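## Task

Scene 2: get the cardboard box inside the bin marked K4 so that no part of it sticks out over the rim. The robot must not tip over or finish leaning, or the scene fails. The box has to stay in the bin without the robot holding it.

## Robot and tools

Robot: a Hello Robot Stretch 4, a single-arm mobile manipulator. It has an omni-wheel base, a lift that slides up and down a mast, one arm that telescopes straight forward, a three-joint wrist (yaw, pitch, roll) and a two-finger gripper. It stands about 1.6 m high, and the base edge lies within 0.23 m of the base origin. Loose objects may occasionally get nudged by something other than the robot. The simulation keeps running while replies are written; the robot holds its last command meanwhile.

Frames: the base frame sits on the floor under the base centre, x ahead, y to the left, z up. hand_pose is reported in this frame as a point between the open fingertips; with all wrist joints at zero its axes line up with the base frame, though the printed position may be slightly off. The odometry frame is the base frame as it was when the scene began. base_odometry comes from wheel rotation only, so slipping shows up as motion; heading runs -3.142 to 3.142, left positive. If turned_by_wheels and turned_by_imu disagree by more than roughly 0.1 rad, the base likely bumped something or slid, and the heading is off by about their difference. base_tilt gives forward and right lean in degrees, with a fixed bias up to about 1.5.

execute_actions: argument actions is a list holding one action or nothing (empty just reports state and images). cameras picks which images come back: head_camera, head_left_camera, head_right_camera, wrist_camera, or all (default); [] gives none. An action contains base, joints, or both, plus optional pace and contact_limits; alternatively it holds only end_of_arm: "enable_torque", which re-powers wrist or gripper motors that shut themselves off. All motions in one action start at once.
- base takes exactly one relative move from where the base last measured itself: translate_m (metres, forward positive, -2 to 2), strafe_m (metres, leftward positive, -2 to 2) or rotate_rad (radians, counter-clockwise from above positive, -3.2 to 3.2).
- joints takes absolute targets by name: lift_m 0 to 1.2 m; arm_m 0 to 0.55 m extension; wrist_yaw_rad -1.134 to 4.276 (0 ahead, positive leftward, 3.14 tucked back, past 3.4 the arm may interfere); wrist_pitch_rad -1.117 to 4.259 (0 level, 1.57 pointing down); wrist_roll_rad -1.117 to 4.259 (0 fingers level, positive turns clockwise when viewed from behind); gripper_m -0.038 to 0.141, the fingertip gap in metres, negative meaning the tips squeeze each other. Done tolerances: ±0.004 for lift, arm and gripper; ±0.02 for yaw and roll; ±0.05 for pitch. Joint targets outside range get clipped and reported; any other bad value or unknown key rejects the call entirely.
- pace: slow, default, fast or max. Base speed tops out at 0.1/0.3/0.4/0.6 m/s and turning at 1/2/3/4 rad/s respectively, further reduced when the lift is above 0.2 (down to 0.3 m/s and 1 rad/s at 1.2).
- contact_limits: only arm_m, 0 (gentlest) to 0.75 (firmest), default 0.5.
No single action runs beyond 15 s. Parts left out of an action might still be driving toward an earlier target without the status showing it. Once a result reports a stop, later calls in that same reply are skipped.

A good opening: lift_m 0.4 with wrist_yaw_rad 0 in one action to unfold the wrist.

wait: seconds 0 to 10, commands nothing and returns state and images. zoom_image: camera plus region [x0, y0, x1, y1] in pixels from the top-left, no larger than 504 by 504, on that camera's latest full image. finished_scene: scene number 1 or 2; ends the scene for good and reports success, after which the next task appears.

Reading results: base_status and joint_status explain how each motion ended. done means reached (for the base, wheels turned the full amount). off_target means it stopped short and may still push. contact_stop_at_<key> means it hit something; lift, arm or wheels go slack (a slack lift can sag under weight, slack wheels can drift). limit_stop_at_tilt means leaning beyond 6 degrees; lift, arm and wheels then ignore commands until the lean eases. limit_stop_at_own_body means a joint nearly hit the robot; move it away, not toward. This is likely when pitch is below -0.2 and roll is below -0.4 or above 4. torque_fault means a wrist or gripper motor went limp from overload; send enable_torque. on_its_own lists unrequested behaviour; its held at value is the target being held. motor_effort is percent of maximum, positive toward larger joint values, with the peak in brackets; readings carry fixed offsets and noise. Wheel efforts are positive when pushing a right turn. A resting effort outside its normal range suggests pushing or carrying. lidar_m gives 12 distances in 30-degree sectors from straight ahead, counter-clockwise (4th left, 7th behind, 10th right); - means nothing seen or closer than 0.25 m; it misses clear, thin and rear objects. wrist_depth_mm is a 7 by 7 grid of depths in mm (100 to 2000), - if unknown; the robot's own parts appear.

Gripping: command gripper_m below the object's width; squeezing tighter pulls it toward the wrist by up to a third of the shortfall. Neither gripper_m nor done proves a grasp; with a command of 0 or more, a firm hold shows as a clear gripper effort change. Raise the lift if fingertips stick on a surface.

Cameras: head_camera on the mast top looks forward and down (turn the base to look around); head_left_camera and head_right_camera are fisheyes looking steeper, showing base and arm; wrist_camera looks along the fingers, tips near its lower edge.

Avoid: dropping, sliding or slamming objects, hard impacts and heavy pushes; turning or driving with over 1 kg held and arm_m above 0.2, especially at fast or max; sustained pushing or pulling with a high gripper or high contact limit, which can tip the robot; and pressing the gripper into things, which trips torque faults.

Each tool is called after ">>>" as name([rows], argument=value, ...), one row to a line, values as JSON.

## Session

>>> execute_actions(actions=[])

Scene clock: 0.00 s.
base_odometry: x=+0.000 y=+0.000 heading=+0.000 (m, m, rad; odometry frame)
turned_by_wheels: +0.000 (rad since the last result)
turned_by_imu: +0.000 (rad since the last result)
base_tilt: forward=-0.2 right=-0.2 (deg)
lidar_m: 2.18 1.06 0.88 0.86 0.89 0.70 0.71 0.80 0.81 0.77 0.88 1.36
base_status: not commanded
joint_positions: lift_m=+0.137 arm_m=+0.000 wrist_yaw_rad=+3.137 wrist_pitch_rad=-0.013 wrist_roll_rad=-0.005 gripper_m=+0.057
joint_status: not commanded
motor_effort: lift_m=+18 arm_m=+0 wrist_yaw_rad=-1 wrist_pitch_rad=-6 wrist_roll_rad=-1 gripper_m=-2 wheel_0=+0 wheel_1=+0 wheel_2=+0 (%)
hand_pose: x=-0.1174 y=+0.0888 z=+0.3192 quat_wxyz=(+0.002, +0.006, -0.002, +1.000) (m; base frame)
wrist_depth_mm: - 135 854 866 854 809 809 / - 119 147 1138 1098 1042 1008 / - 121 160 1576 1618 1537 1255 / 135 137 1281 1661 1618 1618 1281 / 1098 1366 1576 1618 1537 1537 1308 / 946 1042 195 1182 200 1182 1138 / 723 723 820 121 798 820 831
pictures: head_camera, head_left_camera, head_right_camera, wrist_camera
Images, in order (width x height): head_camera 420x560, head_left_camera 420x672, head_right_camera 420x672, wrist_camera 616x392.

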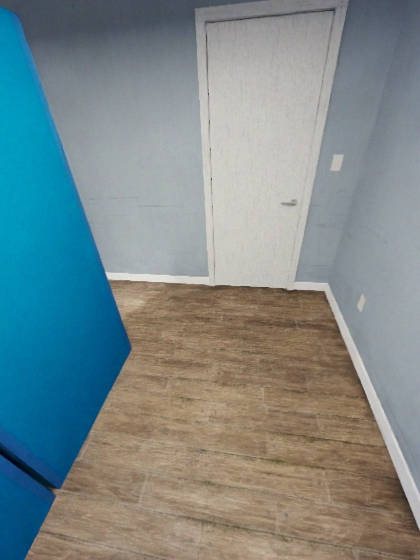

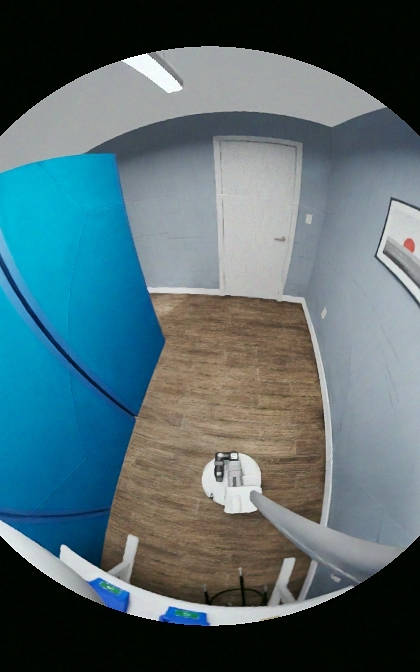

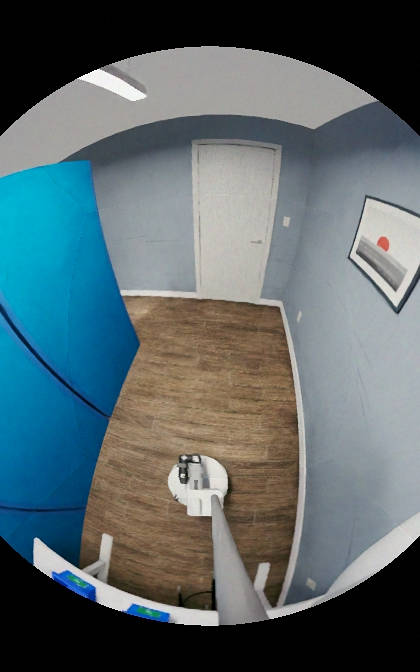

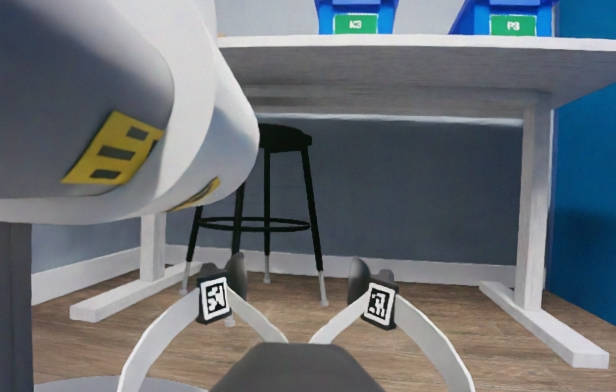

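>>> execute_actions([
  {"base":{"rotate_rad":3.08},"joints":{"lift_m":1.05,"wrist_yaw_rad":0,"wrist_pitch_rad":0.7,"gripper_m":0.135},"pace":"fast"},
])

Scene clock: 7.47 s.
base_odometry: x=+0.000 y=+0.000 heading=+3.080 (m, m, rad; odometry frame)
turned_by_wheels: +3.080 (rad since the last result)
turned_by_imu: +3.042 (rad since the last result)
base_tilt: forward=-0.2 right=-0.2 (deg)
lidar_m: 0.69 0.79 0.81 0.79 0.87 1.25 2.18 1.17 0.88 0.86 0.92 0.72
base_status: done
joint_positions: lift_m=+0.160 arm_m=+0.000 wrist_yaw_rad=+2.775 wrist_pitch_rad=+0.352 wrist_roll_rad=-0.005 gripper_m=+0.135
joint_status: lift_m limit_stop_at_own_body (moved +0.023 of +0.913); wrist_yaw_rad limit_stop_at_own_body (moved -0.362 of -3.137); wrist_pitch_rad limit_stop_at_own_body (moved +0.365 of +0.713); the others done
on_its_own: wrist_yaw_rad is held at +2.775, not at your +0.000, since a limit_stop_at_own_body; wrist_pitch_rad is held at +0.350, not at your +0.700, since a limit_stop_at_own_body; lift_m is slack since a limit_stop_at_own_body (your +1.050 is given up); arm_m is slack since a limit_stop_at_own_body
motor_effort: lift_m=+18(22) arm_m=+0(0) wrist_yaw_rad=-1(4) wrist_pitch_rad=-5(4) wrist_roll_rad=-1(1) gripper_m=-3(4) wheel_0=+0(7) wheel_1=+0(7) wheel_2=+1(12) (%)
hand_pose: x=-0.0507 y=+0.1787 z=+0.2390 quat_wxyz=(+0.179, -0.173, +0.030, +0.968) (m; base frame)
wrist_depth_mm: 1921 1921 - - 1366 931 723 / 1983 - - - 1366 960 741 / 1430 1430 1537 1576 1336 960 750 / 917 946 976 1008 1025 917 750 / 287 300 707 715 750 750 723 / 223 210 217 242 535 559 585 / 186 189 198 119 473 477 484
pictures: head_camera, head_left_camera, head_right_camera, wrist_camera
Images, in order (width x height): head_camera 420x560, head_left_camera 420x672, head_right_camera 420x672, wrist_camera 616x392.

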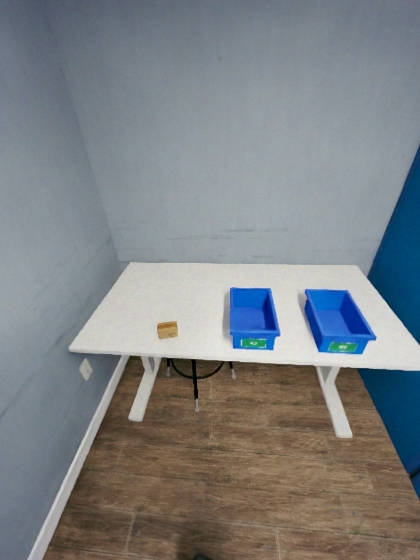

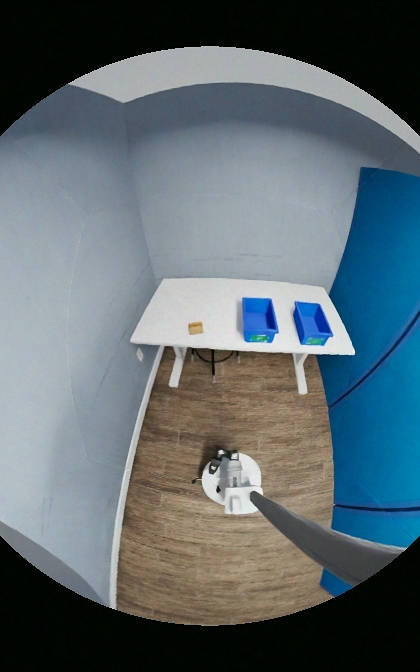

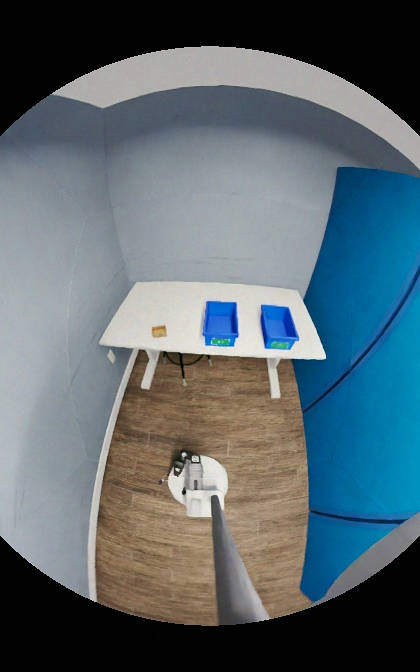

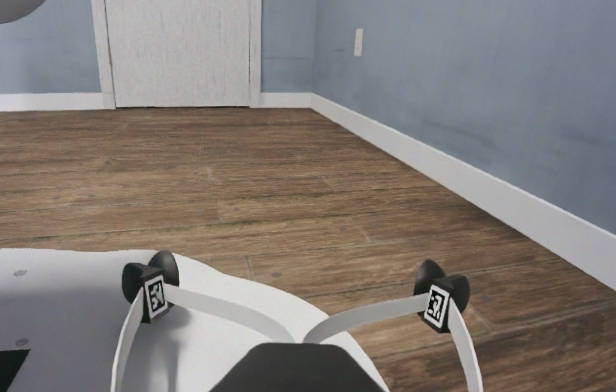

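>>> execute_actions([
  {"base":{"strafe_m":0.29},"joints":{"lift_m":1.05,"wrist_yaw_rad":0,"arm_m":0},"pace":"fast"},
], cameras=["wrist_camera"])

>>> execute_actions([
  {"base":{"translate_m":0.25},"joints":{"wrist_pitch_rad":1.57,"arm_m":0.33},"pace":"fast"},
], cameras=["wrist_camera","head_right_camera"])

Scene clock: 15.10 s.
base_odometry: x=-0.018 y=-0.290 heading=+3.080 (m, m, rad; odometry frame)
turned_by_wheels: +0.000 (rad since the last result)
turned_by_imu: -0.002 (rad since the last result)
base_tilt: forward=-0.2 right=-0.2 (deg)
lidar_m: 0.72 0.68 0.53 0.51 0.57 0.81 2.13 1.50 1.18 1.15 0.98 0.75
base_status: done
joint_positions: lift_m=+1.050 arm_m=+0.000 wrist_yaw_rad=+0.000 wrist_pitch_rad=+0.352 wrist_roll_rad=-0.005 gripper_m=+0.135
joint_status: all done
on_its_own: wrist_pitch_rad is held at +0.350, not at your +0.700, since a limit_stop_at_own_body
motor_effort: lift_m=+20(22) arm_m=+1(3) wrist_yaw_rad=-2(10) wrist_pitch_rad=-6(6) wrist_roll_rad=-1(1) gripper_m=+2(1) wheel_0=+1(10) wheel_1=-1(11) wheel_2=+0(0) (%)
hand_pose: x=+0.4414 y=-0.0873 z=+1.1284 quat_wxyz=(+0.985, -0.002, +0.175, +0.001) (m; base frame)
wrist_depth_mm: 759 1042 1255 1182 1182 1160 1118 / 768 1042 1281 1281 1255 1205 1205 / 778 1098 1397 1366 1308 1281 1281 / 778 1118 1430 1397 1336 1336 1308 / 798 991 1025 1060 1008 917 1060 / 788 715 750 768 768 647 798 / 820 1008 715 119 707 676 723
pictures: wrist_camera
Images, in order (width x height): wrist_camera 616x392.

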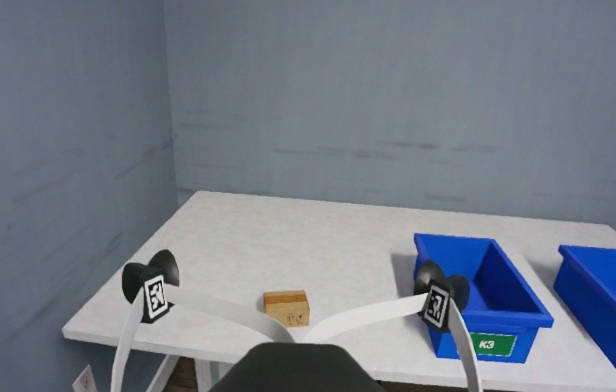

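Scene clock: 17.23 s.
base_odometry: x=-0.267 y=-0.274 heading=+3.080 (m, m, rad; odometry frame)
turned_by_wheels: +0.000 (rad since the last result)
turned_by_imu: -0.001 (rad since the last result)
base_tilt: forward=-0.2 right=-0.2 (deg)
lidar_m: 0.50 0.54 0.49 0.47 0.54 0.79 2.39 1.57 1.20 1.17 0.64 0.51
base_status: done
joint_positions: lift_m=+1.050 arm_m=+0.328 wrist_yaw_rad=+0.000 wrist_pitch_rad=+1.570 wrist_roll_rad=-0.005 gripper_m=+0.135
joint_status: all done
motor_effort: lift_m=+20(21) arm_m=+9(10) wrist_yaw_rad=-2(2) wrist_pitch_rad=+0(5) wrist_roll_rad=-1(1) gripper_m=-2(2) wheel_0=+1(4) wheel_1=-1(6) wheel_2=+0(10) (%)
hand_pose: x=+0.4997 y=-0.0874 z=+0.9395 quat_wxyz=(+0.707, -0.002, +0.707, +0.002) (m; base frame)
wrist_depth_mm: 427 430 430 436 439 442 424 / 427 433 433 439 439 445 415 / 430 436 439 442 439 445 402 / 768 1008 442 442 445 455 389 / 842 1118 1182 1205 1182 1182 455 / 891 1078 1042 1182 1205 1205 1229 / 917 1182 960 119 1229 1229 1205
pictures: head_right_camera, wrist_camera
Images, in order (width x height): head_right_camera 420x672, wrist_camera 616x392.

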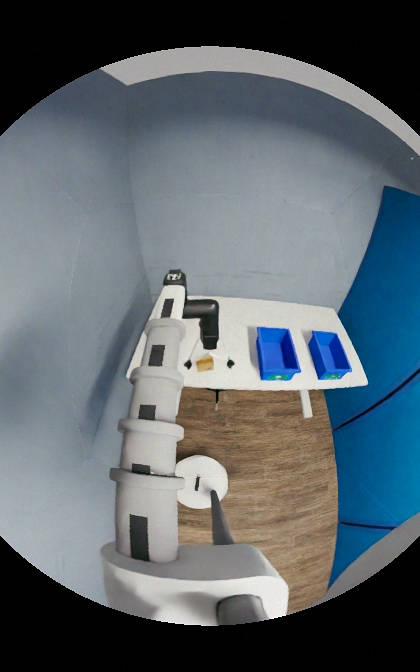

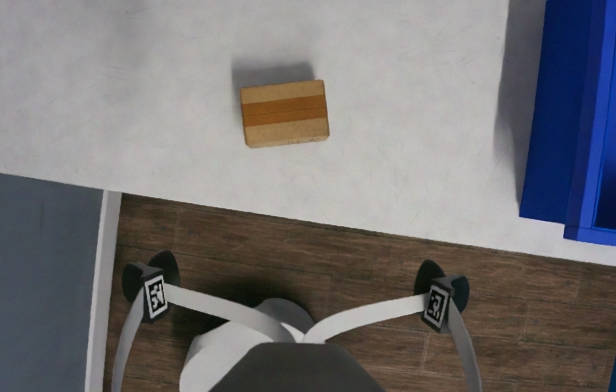

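>>> execute_actions([
  {"base":{"strafe_m":0.016},"joints":{"wrist_roll_rad":1.47,"arm_m":0.468,"lift_m":0.93,"gripper_m":0.11},"pace":"fast"},
], cameras=["wrist_camera"])

Scene clock: 23.63 s.
base_odometry: x=-0.268 y=-0.290 heading=+3.080 (m, m, rad; odometry frame)
turned_by_wheels: +0.000 (rad since the last result)
turned_by_imu: -0.001 (rad since the last result)
base_tilt: forward=-0.2 right=-0.2 (deg)
lidar_m: 0.49 0.56 0.47 0.46 0.51 0.77 2.41 1.57 1.23 1.19 0.65 0.53
base_status: done
joint_positions: lift_m=+0.930 arm_m=+0.466 wrist_yaw_rad=+0.000 wrist_pitch_rad=+1.570 wrist_roll_rad=+1.470 gripper_m=+0.110
joint_status: all done
motor_effort: lift_m=+16(19) arm_m=+9(10) wrist_yaw_rad=-1(1) wrist_pitch_rad=+0(0) wrist_roll_rad=+0(5) gripper_m=-2(3) wheel_0=+0(7) wheel_1=-1(6) wheel_2=-1(1) (%)
hand_pose: x=+0.6376 y=-0.0874 z=+0.8199 quat_wxyz=(+0.525, +0.474, +0.524, -0.474) (m; base frame)
wrist_depth_mm: 312 315 317 319 324 329 1078 / 312 314 317 322 324 1078 1078 / 314 314 319 325 327 1060 1078 / 312 317 320 324 327 1078 1098 / 314 319 320 274 329 866 866 / 315 317 322 277 202 866 866 / 317 319 324 119 332 878 976
pictures: wrist_camera
Images, in order (width x height): wrist_camera 616x392.

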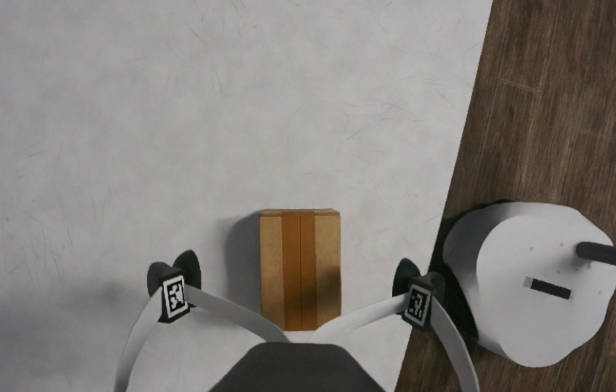

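>>> execute_actions([
  {"joints":{"arm_m":0.462,"lift_m":0.872,"gripper_m":0.085}},
], cameras=["wrist_camera"])

>>> execute_actions([
  {"joints":{"gripper_m":0.02}},
], cameras=["wrist_camera"])

Scene clock: 28.97 s.
base_odometry: x=-0.268 y=-0.290 heading=+3.080 (m, m, rad; odometry frame)
turned_by_wheels: +0.000 (rad since the last result)
turned_by_imu: -0.001 (rad since the last result)
base_tilt: forward=-0.2 right=-0.1 (deg)
lidar_m: 0.50 0.55 0.47 0.46 0.52 0.78 2.41 1.59 1.22 1.19 0.66 0.51
base_status: not commanded
joint_positions: lift_m=+0.872 arm_m=+0.464 wrist_yaw_rad=+0.000 wrist_pitch_rad=+1.570 wrist_roll_rad=+1.470 gripper_m=+0.085
joint_status: all done
motor_effort: lift_m=+15(16) arm_m=-9(11) wrist_yaw_rad=-1(2) wrist_pitch_rad=+0(0) wrist_roll_rad=+1(1) gripper_m=+1(3) wheel_0=+0(0) wheel_1=+0(1) wheel_2=-1(1) (%)
hand_pose: x=+0.6348 y=-0.0874 z=+0.7620 quat_wxyz=(+0.525, +0.474, +0.524, -0.474) (m; base frame)
wrist_depth_mm: 255 257 260 265 265 270 1008 / 254 257 260 263 266 271 1008 / 254 258 262 266 267 270 991 / 258 260 264 266 270 866 1025 / 257 259 264 217 270 788 788 / 258 260 200 216 198 798 798 / 260 262 265 121 272 842 820
pictures: wrist_camera
Images, in order (width x height): wrist_camera 616x392.

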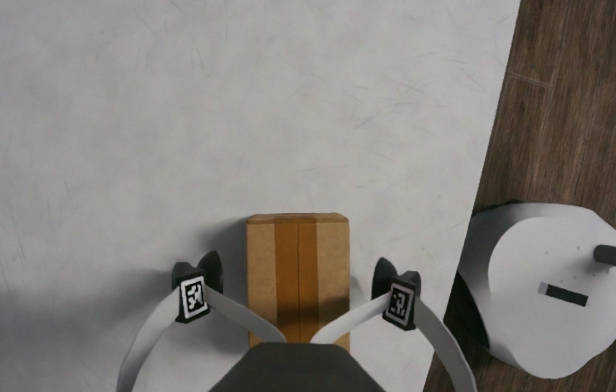

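Scene clock: 30.43 s.
base_odometry: x=-0.268 y=-0.290 heading=+3.080 (m, m, rad; odometry frame)
turned_by_wheels: +0.000 (rad since the last result)
turned_by_imu: +0.000 (rad since the last result)
base_tilt: forward=-0.2 right=-0.2 (deg)
lidar_m: 0.50 0.54 0.46 0.46 0.50 0.78 2.42 1.58 1.23 1.18 0.66 0.50
base_status: not commanded
joint_positions: lift_m=+0.872 arm_m=+0.464 wrist_yaw_rad=+0.000 wrist_pitch_rad=+1.570 wrist_roll_rad=+1.470 gripper_m=+0.020
joint_status: all done
motor_effort: lift_m=+15(15) arm_m=-9(9) wrist_yaw_rad=-1(1) wrist_pitch_rad=+0(0) wrist_roll_rad=+1(1) gripper_m=-20(18) wheel_0=+0(0) wheel_1=-1(0) wheel_2=-1(1) (%)
hand_pose: x=+0.6347 y=-0.0874 z=+0.7620 quat_wxyz=(+0.525, +0.474, +0.524, -0.474) (m; base frame)
wrist_depth_mm: 254 256 259 263 267 268 1008 / 254 258 262 264 266 271 1008 / 256 259 262 265 268 270 991 / 256 259 264 266 266 866 1008 / 257 260 262 206 271 798 809 / 260 260 203 208 188 809 798 / 258 262 265 122 271 820 798
pictures: wrist_camera
Images, in order (width x height): wrist_camera 616x392.

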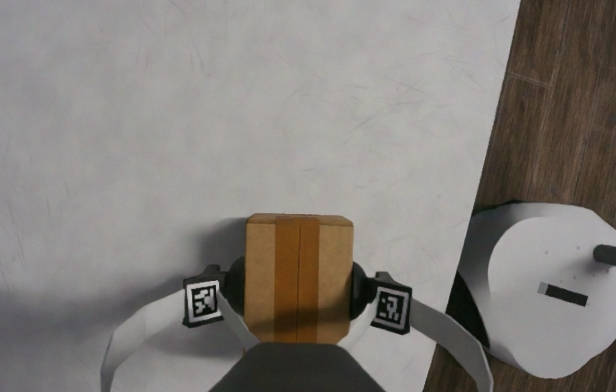

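>>> execute_actions([
  {"joints":{"lift_m":0.91},"pace":"fast"},
], cameras=[])

>>> execute_actions([
  {"base":{"translate_m":-1.95},"joints":{"arm_m":0,"wrist_roll_rad":0},"pace":"fast"},
], cameras=["wrist_camera"])

>>> execute_actions([
  {"base":{"rotate_rad":-1.68},"joints":{"lift_m":0.6,"wrist_pitch_rad":0.3},"pace":"fast"},
], cameras=["head_camera","head_left_camera"])

Scene clock: 46.07 s.
base_odometry: x=-0.268 y=-0.290 heading=+3.080 (m, m, rad; odometry frame)
turned_by_wheels: +0.000 (rad since the last result)
turned_by_imu: -0.001 (rad since the last result)
base_tilt: forward=-0.1 right=-0.2 (deg)
lidar_m: 0.50 0.55 0.48 0.46 0.51 0.77 2.40 1.58 1.23 1.19 0.67 0.50
base_status: not commanded
joint_positions: lift_m=+0.910 arm_m=+0.464 wrist_yaw_rad=+0.000 wrist_pitch_rad=+1.570 wrist_roll_rad=+1.470 gripper_m=+0.020
joint_status: all done
motor_effort: lift_m=+21(23) arm_m=-9(9) wrist_yaw_rad=-2(2) wrist_pitch_rad=+0(0) wrist_roll_rad=+1(1) gripper_m=-20(21) wheel_0=-1(0) wheel_1=-1(1) wheel_2=-1(1) (%)
hand_pose: x=+0.6347 y=-0.0874 z=+0.7995 quat_wxyz=(+0.525, +0.474, +0.524, -0.474) (m; base frame)
wrist_depth_mm: 290 293 296 298 303 307 1060 / 290 294 298 301 304 1042 1060 / 291 297 297 301 306 1078 1060 / 294 296 298 303 307 1042 1060 / 294 297 300 207 309 820 854 / 296 297 203 207 188 831 842 / 297 300 301 122 310 842 842
pictures: none
No camera images: the call's "cameras" was empty. Leave "cameras" out to get every camera's image.

Scene clock: 52.60 s.
base_odometry: x=+1.678 y=-0.411 heading=+3.080 (m, m, rad; odometry frame)
turned_by_wheels: +0.000 (rad since the last result)
turned_by_imu: +0.004 (rad since the last result)
base_tilt: forward=-0.2 right=-0.1 (deg)
lidar_m: 1.97 0.86 0.67 0.66 0.65 0.45 0.47 0.49 0.77 1.21 1.10 1.60
base_status: done
joint_positions: lift_m=+0.910 arm_m=+0.002 wrist_yaw_rad=+0.000 wrist_pitch_rad=+1.570 wrist_roll_rad=+0.000 gripper_m=+0.020
joint_status: all done
motor_effort: lift_m=+21(21) arm_m=-9(8) wrist_yaw_rad=-1(2) wrist_pitch_rad=+0(1) wrist_roll_rad=-2(6) gripper_m=-18(20) wheel_0=+0(6) wheel_1=-1(6) wheel_2=+0(10) (%)
hand_pose: x=+0.1727 y=-0.0874 z=+0.7995 quat_wxyz=(+0.707, +0.000, +0.707, +0.000) (m; base frame)
wrist_depth_mm: 976 991 1008 1008 1008 1025 1042 / 991 1025 1008 1025 1008 1042 1042 / 1008 991 1008 1025 1042 1025 1025 / 1025 1008 1008 1042 1025 1060 1042 / 991 1008 820 206 1060 1042 1042 / 1008 1025 203 208 188 1078 1060 / 1025 1025 842 122 1060 1042 1078
pictures: wrist_camera
Images, in order (width x height): wrist_camera 616x392.

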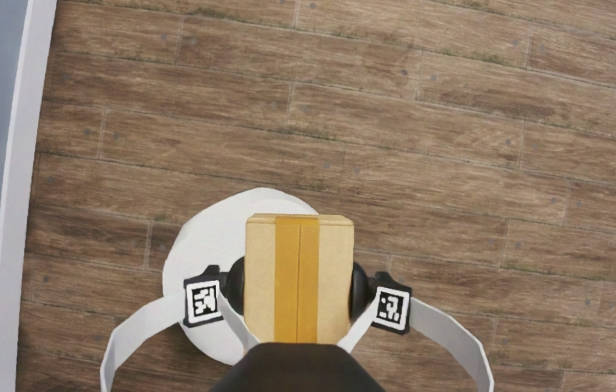

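Scene clock: 54.77 s.
base_odometry: x=+1.678 y=-0.411 heading=+1.400 (m, m, rad; odometry frame)
turned_by_wheels: -1.680 (rad since the last result)
turned_by_imu: -1.660 (rad since the last result)
base_tilt: forward=-0.2 right=-0.2 (deg)
lidar_m: 1.93 1.12 1.46 2.44 0.97 0.67 0.64 0.69 0.43 0.46 0.46 0.65
base_status: done
joint_positions: lift_m=+0.600 arm_m=+0.002 wrist_yaw_rad=+0.000 wrist_pitch_rad=+0.304 wrist_roll_rad=+0.000 gripper_m=+0.020
joint_status: all done
motor_effort: lift_m=+16(19) arm_m=-9(9) wrist_yaw_rad=-1(2) wrist_pitch_rad=-10(14) wrist_roll_rad=-2(1) gripper_m=-18(21) wheel_0=+0(5) wheel_1=+1(8) wheel_2=-2(7) (%)
hand_pose: x=+0.4477 y=-0.0874 z=+0.6922 quat_wxyz=(+0.989, +0.000, +0.151, +0.000) (m; base frame)
wrist_depth_mm: 768 - - - 1618 854 615 / 778 1160 - - 1618 854 597 / 798 1182 - - 1756 842 603 / 854 1229 - - 1661 866 597 / 891 1229 1576 207 1576 842 585 / 946 1042 203 208 189 788 580 / 991 1008 1042 122 1098 691 591
pictures: head_camera, head_left_camera
Images, in order (width x height): head_camera 420x560, head_left_camera 420x672.

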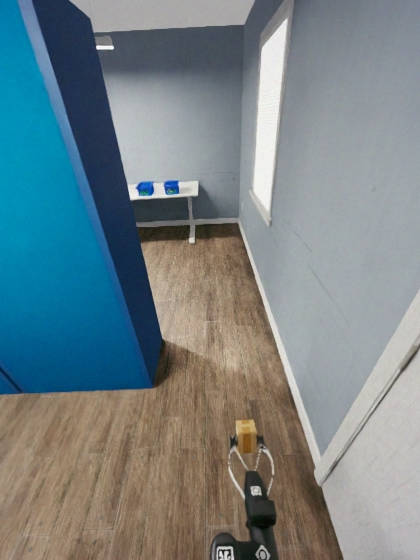

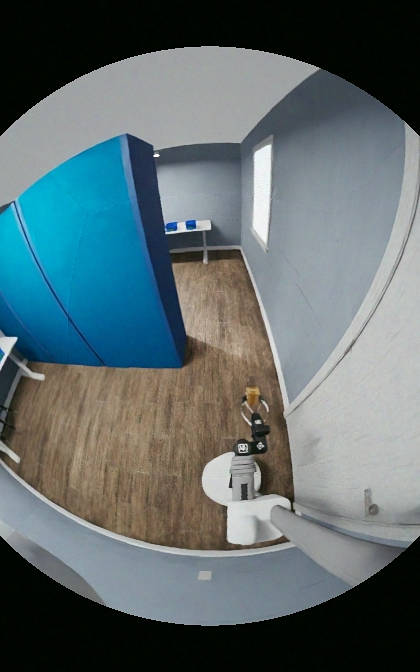

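>>> execute_actions([
  {"base":{"translate_m":2.0},"joints":{"wrist_yaw_rad":0.35,"wrist_pitch_rad":0.1},"pace":"max"},
])

Scene clock: 68.83 s.
base_odometry: x=+2.018 y=+1.560 heading=+1.400 (m, m, rad; odometry frame)
turned_by_wheels: +0.000 (rad since the last result)
turned_by_imu: -0.007 (rad since the last result)
base_tilt: forward=-0.2 right=-0.2 (deg)
lidar_m: 1.28 1.32 1.80 2.07 0.68 0.66 2.00 0.69 0.47 0.41 0.44 0.64
base_status: done
joint_positions: lift_m=+0.600 arm_m=+0.001 wrist_yaw_rad=+0.350 wrist_pitch_rad=+0.103 wrist_roll_rad=+0.000 gripper_m=+0.020
joint_status: all done
motor_effort: lift_m=+17(17) arm_m=-8(9) wrist_yaw_rad=-1(6) wrist_pitch_rad=-10(16) wrist_roll_rad=-2(2) gripper_m=-20(20) wheel_0=-1(6) wheel_1=+0(7) wheel_2=+2(12) (%)
hand_pose: x=+0.4719 y=+0.0163 z=+0.7485 quat_wxyz=(+0.983, -0.009, +0.051, +0.174) (m; base frame)
wrist_depth_mm: - - 1921 1808 1618 1576 1308 / - - - 1863 1708 1618 1308 / - - 1499 1863 1708 1618 1229 / - - - 1308 1863 1661 1229 / - - - 206 1863 1708 1160 / 1708 1661 204 207 189 1708 1118 / 1336 1308 1397 122 1464 1336 1078
pictures: head_camera, head_left_camera, head_right_camera, wrist_camera
Images, in order (width x height): head_camera 420x560, head_left_camera 420x672, head_right_camera 420x672, wrist_camera 616x392.

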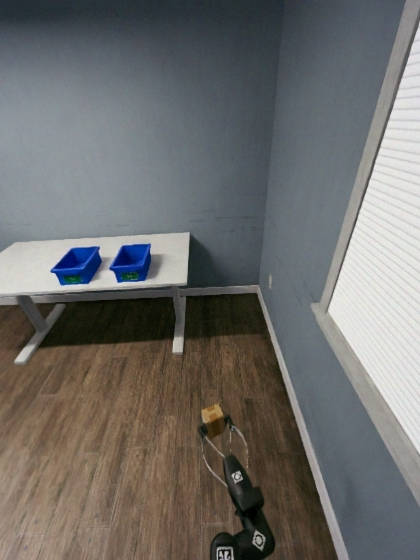

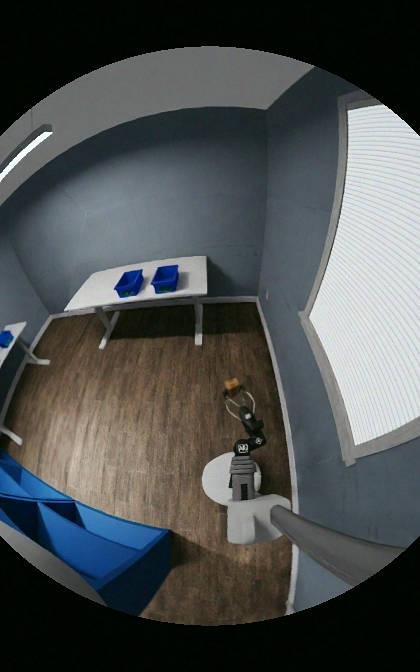

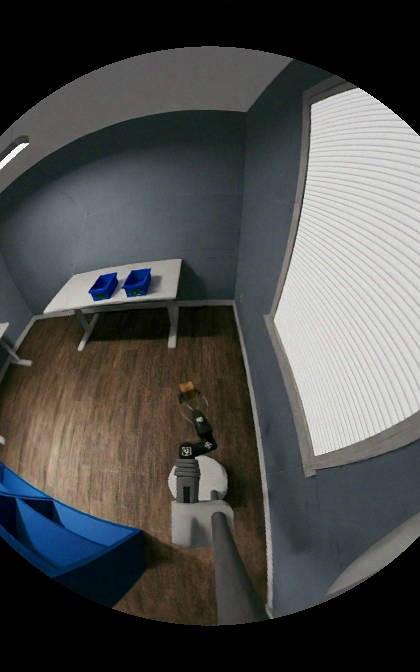

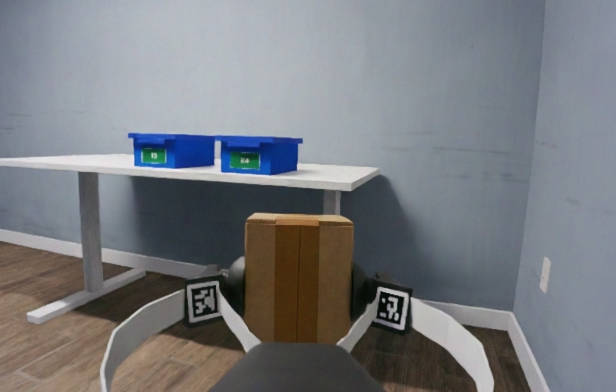

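>>> zoom_image(camera="wrist_camera", region=[120, 125, 310, 185])

>>> execute_actions([
  {"base":{"translate_m":0.45},"joints":{"lift_m":0.8},"pace":"fast"},
], cameras=["wrist_camera","head_camera"])

Region (120, 125, 310, 185) of wrist_camera's 616x392 image, scaled by 2.653; it fills the top 159 rows of this view, and the rest is white.

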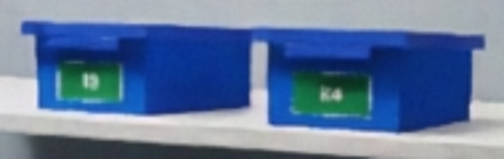

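Scene clock: 76.73 s.
base_odometry: x=+2.094 y=+2.004 heading=+1.400 (m, m, rad; odometry frame)
turned_by_wheels: +0.000 (rad since the last result)
turned_by_imu: -0.002 (rad since the last result)
base_tilt: forward=-0.1 right=-0.2 (deg)
lidar_m: 0.86 0.86 1.17 2.44 1.35 1.00 1.94 0.72 0.45 0.41 0.45 0.62
base_status: done
joint_positions: lift_m=+0.800 arm_m=+0.001 wrist_yaw_rad=+0.350 wrist_pitch_rad=+0.103 wrist_roll_rad=+0.000 gripper_m=+0.020
joint_status: all done
motor_effort: lift_m=+21(23) arm_m=-9(8) wrist_yaw_rad=-2(1) wrist_pitch_rad=-10(10) wrist_roll_rad=-1(2) gripper_m=-19(17) wheel_0=-2(6) wheel_1=+0(7) wheel_2=+0(12) (%)
hand_pose: x=+0.4719 y=+0.0163 z=+0.9482 quat_wxyz=(+0.983, -0.009, +0.051, +0.174) (m; base frame)
wrist_depth_mm: 1756 1618 1499 1366 1281 1182 1118 / 1808 1661 1499 1464 1308 1229 1118 / 1808 1661 1576 1430 1366 1205 1160 / 1863 1661 1537 1430 1366 1255 1205 / 866 778 831 206 1336 1281 1138 / 1921 768 204 207 189 1281 1118 / 1618 1661 1756 122 1397 1308 1078
pictures: head_camera, wrist_camera
Images, in order (width x height): head_camera 420x560, wrist_camera 616x392.

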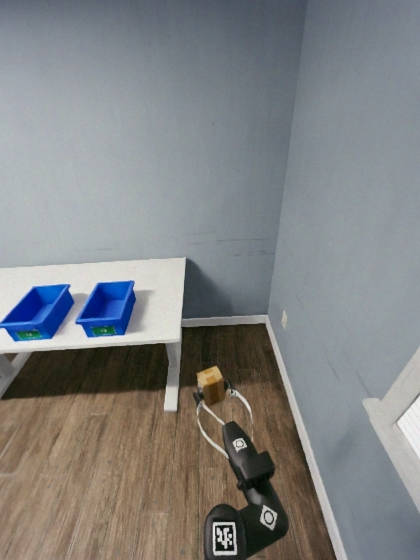

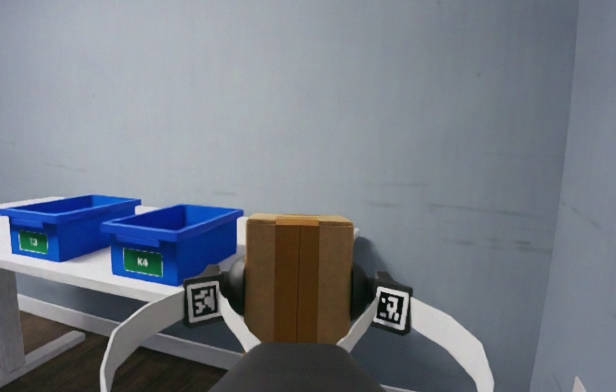

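>>> zoom_image(camera="wrist_camera", region=[100, 235, 190, 290])

>>> execute_actions([
  {"base":{"strafe_m":0.58},"joints":{"lift_m":1.08,"wrist_yaw_rad":0,"wrist_pitch_rad":0.6},"pace":"fast"},
], cameras=["wrist_camera","head_right_camera"])

Region (100, 235, 190, 290) of wrist_camera's 616x392 image, scaled by 5.600.

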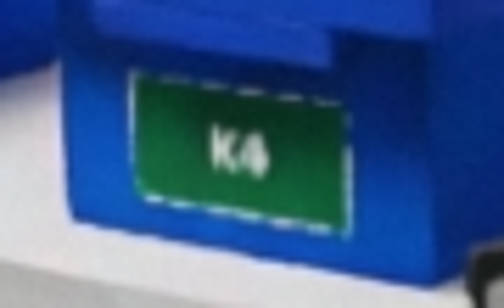

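Scene clock: 87.37 s.
base_odometry: x=+1.523 y=+2.103 heading=+1.400 (m, m, rad; odometry frame)
turned_by_wheels: +0.000 (rad since the last result)
turned_by_imu: -0.003 (rad since the last result)
base_tilt: forward=-0.2 right=-0.2 (deg)
lidar_m: 0.80 0.83 1.12 1.89 1.40 0.98 0.93 1.52 1.04 0.98 1.02 0.87
base_status: done
joint_positions: lift_m=+1.080 arm_m=+0.001 wrist_yaw_rad=+0.000 wrist_pitch_rad=+0.603 wrist_roll_rad=+0.000 gripper_m=+0.020
joint_status: all done
motor_effort: lift_m=+21(23) arm_m=-9(8) wrist_yaw_rad=-1(8) wrist_pitch_rad=-8(9) wrist_roll_rad=-2(2) gripper_m=-19(21) wheel_0=+2(9) wheel_1=-2(10) wheel_2=-1(1) (%)
hand_pose: x=+0.4100 y=-0.0874 z=+1.0945 quat_wxyz=(+0.955, +0.000, +0.297, +0.000) (m; base frame)
wrist_depth_mm: 1281 1281 1255 1255 1281 1308 1255 / 1336 1366 1336 1397 1430 1397 1366 / 1078 976 1060 1025 1308 1576 1336 / 866 778 854 759 931 1661 1366 / 1397 1661 788 206 1708 1756 1336 / 1430 1430 193 207 189 1499 1281 / 1281 1255 1281 122 1397 1281 1255
pictures: head_right_camera, wrist_camera
Images, in order (width x height): head_right_camera 420x672, wrist_camera 616x392.

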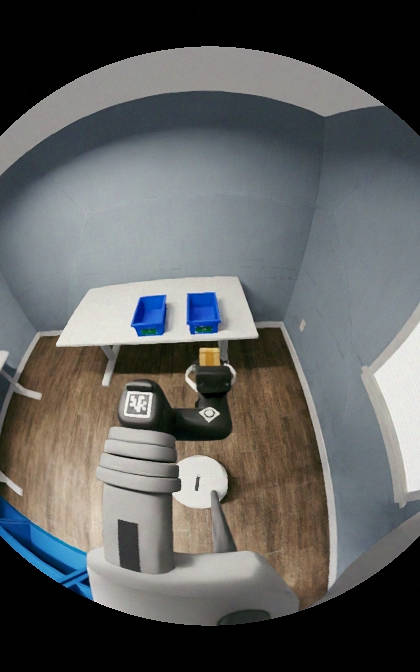

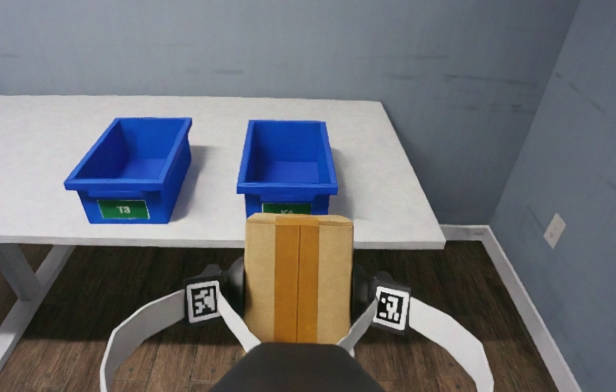

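>>> execute_actions([
  {"base":{"translate_m":0.4},"joints":{"arm_m":0.42,"wrist_pitch_rad":1.57},"pace":"fast"},
], cameras=["wrist_camera","head_right_camera"])

Scene clock: 94.83 s.
base_odometry: x=+1.591 y=+2.497 heading=+1.400 (m, m, rad; odometry frame)
turned_by_wheels: +0.000 (rad since the last result)
turned_by_imu: -0.002 (rad since the last result)
base_tilt: forward=-0.2 right=-0.2 (deg)
lidar_m: 0.41 0.42 0.58 1.89 1.93 1.38 1.32 1.52 1.06 0.98 1.06 0.43
base_status: done
joint_positions: lift_m=+1.080 arm_m=+0.418 wrist_yaw_rad=+0.000 wrist_pitch_rad=+1.570 wrist_roll_rad=+0.000 gripper_m=+0.020
joint_status: all done
motor_effort: lift_m=+21(21) arm_m=+9(8) wrist_yaw_rad=-2(1) wrist_pitch_rad=+1(6) wrist_roll_rad=-1(1) gripper_m=-20(19) wheel_0=+0(6) wheel_1=+2(5) wheel_2=+1(10) (%)
hand_pose: x=+0.5897 y=-0.0874 z=+0.9695 quat_wxyz=(+0.707, +0.000, +0.707, +0.000) (m; base frame)
wrist_depth_mm: 459 455 459 466 469 473 1205 / 462 462 370 377 469 477 1205 / 430 459 466 469 477 473 1182 / 424 466 466 469 477 480 1205 / 421 473 418 206 477 480 1229 / 430 469 202 207 189 484 1229 / 1205 831 366 122 1229 1205 1229
pictures: head_right_camera, wrist_camera
Images, in order (width x height): head_right_camera 420x672, wrist_camera 616x392.

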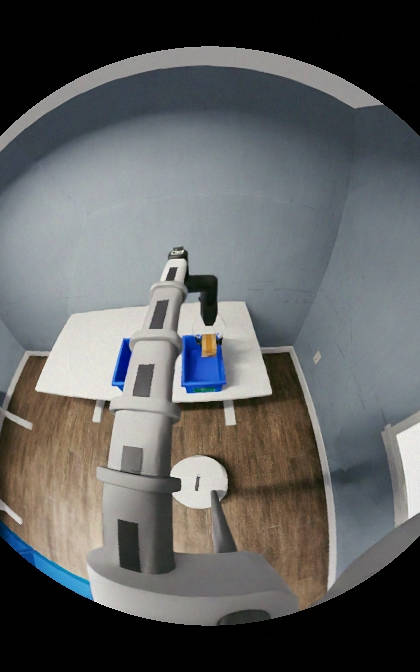

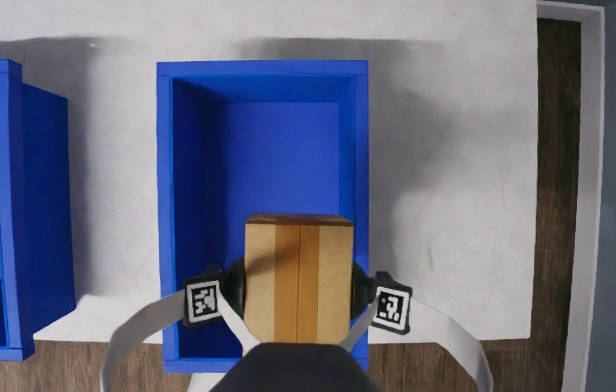

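>>> execute_actions([
  {"base":{"strafe_m":0.03},"joints":{"arm_m":0.447,"lift_m":0.99},"pace":"fast"},
], cameras=["wrist_camera"])

Scene clock: 101.50 s.
base_odometry: x=+1.561 y=+2.502 heading=+1.400 (m, m, rad; odometry frame)
turned_by_wheels: +0.000 (rad since the last result)
turned_by_imu: -0.001 (rad since the last result)
base_tilt: forward=-0.2 right=-0.2 (deg)
lidar_m: 0.40 0.40 0.59 1.86 1.95 1.40 1.32 1.56 1.08 1.01 1.07 0.43
base_status: done
joint_positions: lift_m=+0.990 arm_m=+0.445 wrist_yaw_rad=+0.000 wrist_pitch_rad=+1.570 wrist_roll_rad=+0.000 gripper_m=+0.020
joint_status: all done
motor_effort: lift_m=+16(19) arm_m=+9(7) wrist_yaw_rad=-1(1) wrist_pitch_rad=+0(1) wrist_roll_rad=-1(1) gripper_m=-21(19) wheel_0=+0(7) wheel_1=+0(8) wheel_2=+0(1) (%)
hand_pose: x=+0.6166 y=-0.0874 z=+0.8799 quat_wxyz=(+0.707, +0.000, +0.707, +0.000) (m; base frame)
wrist_depth_mm: 368 370 375 377 377 379 382 / 373 375 265 268 265 382 384 / 373 377 377 379 349 387 387 / 375 377 377 379 351 389 389 / 373 379 319 206 349 389 392 / 377 382 204 208 189 392 392 / 384 264 314 121 347 394 397
pictures: wrist_camera
Images, in order (width x height): wrist_camera 616x392.

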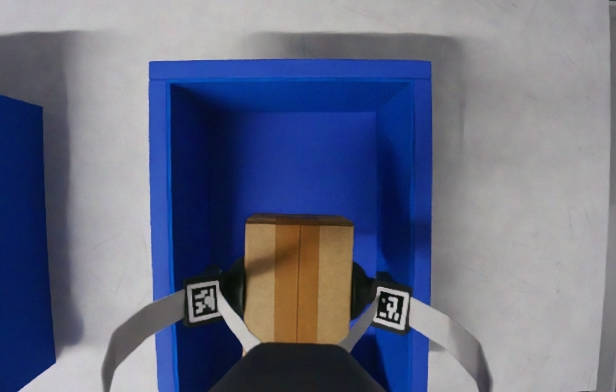

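>>> execute_actions([
  {"joints":{"lift_m":0.88}},
], cameras=["wrist_camera"])

>>> execute_actions([
  {"joints":{"gripper_m":0.075}},
], cameras=["wrist_camera"])

>>> execute_actions([
  {"joints":{"lift_m":1.0},"pace":"fast"},
], cameras=["wrist_camera","head_right_camera"])

Scene clock: 108.70 s.
base_odometry: x=+1.561 y=+2.502 heading=+1.400 (m, m, rad; odometry frame)
turned_by_wheels: +0.000 (rad since the last result)
turned_by_imu: -0.001 (rad since the last result)
base_tilt: forward=-0.1 right=-0.2 (deg)
lidar_m: 0.39 0.43 0.56 1.84 1.93 1.39 1.31 1.55 1.08 1.01 1.09 0.45
base_status: not commanded
joint_positions: lift_m=+0.880 arm_m=+0.445 wrist_yaw_rad=+0.000 wrist_pitch_rad=+1.570 wrist_roll_rad=+0.000 gripper_m=+0.020
joint_status: all done
motor_effort: lift_m=+16(16) arm_m=+9(9) wrist_yaw_rad=+0(1) wrist_pitch_rad=+0(0) wrist_roll_rad=-1(1) gripper_m=-22(19) wheel_0=+0(0) wheel_1=-1(1) wheel_2=+0(0) (%)
hand_pose: x=+0.6166 y=-0.0874 z=+0.7699 quat_wxyz=(+0.707, +0.000, +0.707, +0.000) (m; base frame)
wrist_depth_mm: 147 164 166 168 167 154 273 / 148 195 266 265 240 157 273 / 207 196 268 268 268 158 276 / 208 196 267 270 272 159 278 / 209 195 271 208 272 170 279 / 151 167 203 207 189 158 282 / 271 182 272 122 273 158 283
pictures: wrist_camera
Images, in order (width x height): wrist_camera 616x392.

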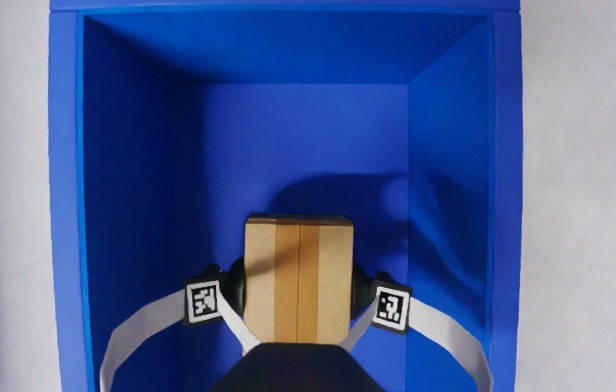

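Scene clock: 110.07 s.
base_odometry: x=+1.561 y=+2.502 heading=+1.400 (m, m, rad; odometry frame)
turned_by_wheels: +0.000 (rad since the last result)
turned_by_imu: +0.000 (rad since the last result)
base_tilt: forward=-0.2 right=-0.2 (deg)
lidar_m: 0.40 0.39 0.54 1.86 1.97 1.40 1.33 1.56 1.07 0.99 1.10 0.44
base_status: not commanded
joint_positions: lift_m=+0.880 arm_m=+0.445 wrist_yaw_rad=+0.000 wrist_pitch_rad=+1.570 wrist_roll_rad=+0.000 gripper_m=+0.075
joint_status: all done
motor_effort: lift_m=+15(16) arm_m=+9(9) wrist_yaw_rad=-1(1) wrist_pitch_rad=+0(0) wrist_roll_rad=-1(1) gripper_m=-3(21) wheel_0=+0(0) wheel_1=-1(0) wheel_2=+0(0) (%)
hand_pose: x=+0.6166 y=-0.0874 z=+0.7699 quat_wxyz=(+0.707, +0.000, +0.707, +0.000) (m; base frame)
wrist_depth_mm: 147 163 166 167 167 155 273 / 148 195 265 266 238 157 274 / 207 195 266 268 270 158 277 / 208 196 267 267 271 158 279 / 211 195 270 221 270 171 281 / 152 178 221 223 199 170 281 / 271 165 273 121 276 158 285
pictures: wrist_camera
Images, in order (width x height): wrist_camera 616x392.

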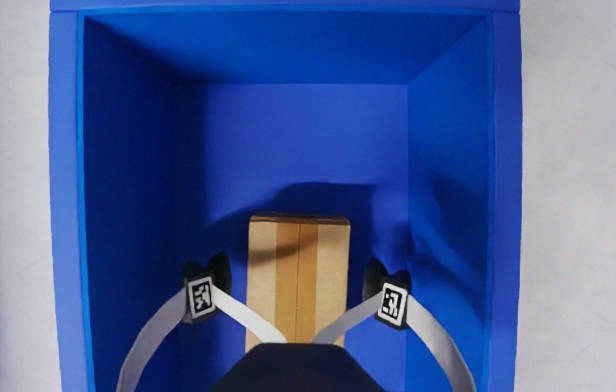

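Scene clock: 111.33 s.
base_odometry: x=+1.561 y=+2.502 heading=+1.400 (m, m, rad; odometry frame)
turned_by_wheels: +0.000 (rad since the last result)
turned_by_imu: +0.000 (rad since the last result)
base_tilt: forward=-0.2 right=-0.2 (deg)
lidar_m: 0.40 0.43 0.57 1.86 1.96 1.40 1.29 1.56 1.04 1.00 1.10 0.45
base_status: not commanded
joint_positions: lift_m=+1.000 arm_m=+0.445 wrist_yaw_rad=+0.000 wrist_pitch_rad=+1.570 wrist_roll_rad=+0.000 gripper_m=+0.075
joint_status: all done
motor_effort: lift_m=+21(23) arm_m=+9(9) wrist_yaw_rad=-1(1) wrist_pitch_rad=+0(0) wrist_roll_rad=-1(1) gripper_m=-2(3) wheel_0=+0(0) wheel_1=+0(0) wheel_2=+0(0) (%)
hand_pose: x=+0.6166 y=-0.0874 z=+0.8895 quat_wxyz=(+0.707, +0.000, +0.707, +0.000) (m; base frame)
wrist_depth_mm: 377 379 384 384 389 392 394 / 379 384 297 300 303 394 394 / 379 384 382 389 347 397 399 / 377 387 387 389 349 397 402 / 382 387 366 342 306 399 399 / 389 392 221 394 200 404 407 / 389 394 355 121 304 407 404
pictures: head_right_camera, wrist_camera
Images, in order (width x height): head_right_camera 420x672, wrist_camera 616x392.

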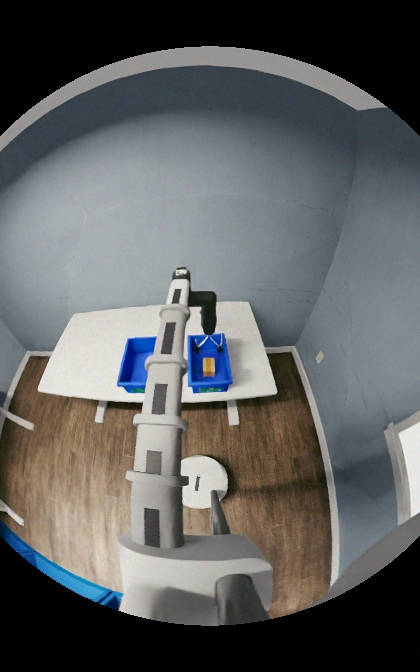

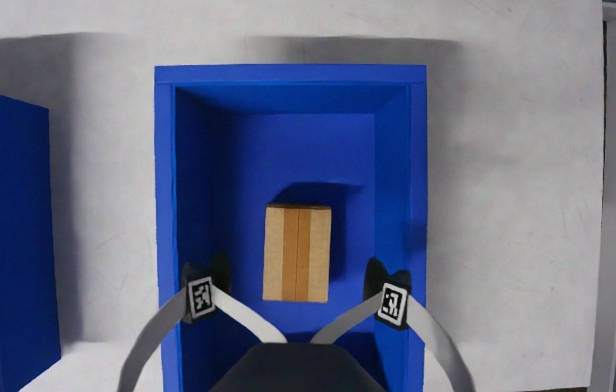

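>>> finished_scene(scene=2)

The scene is finished: the task was done.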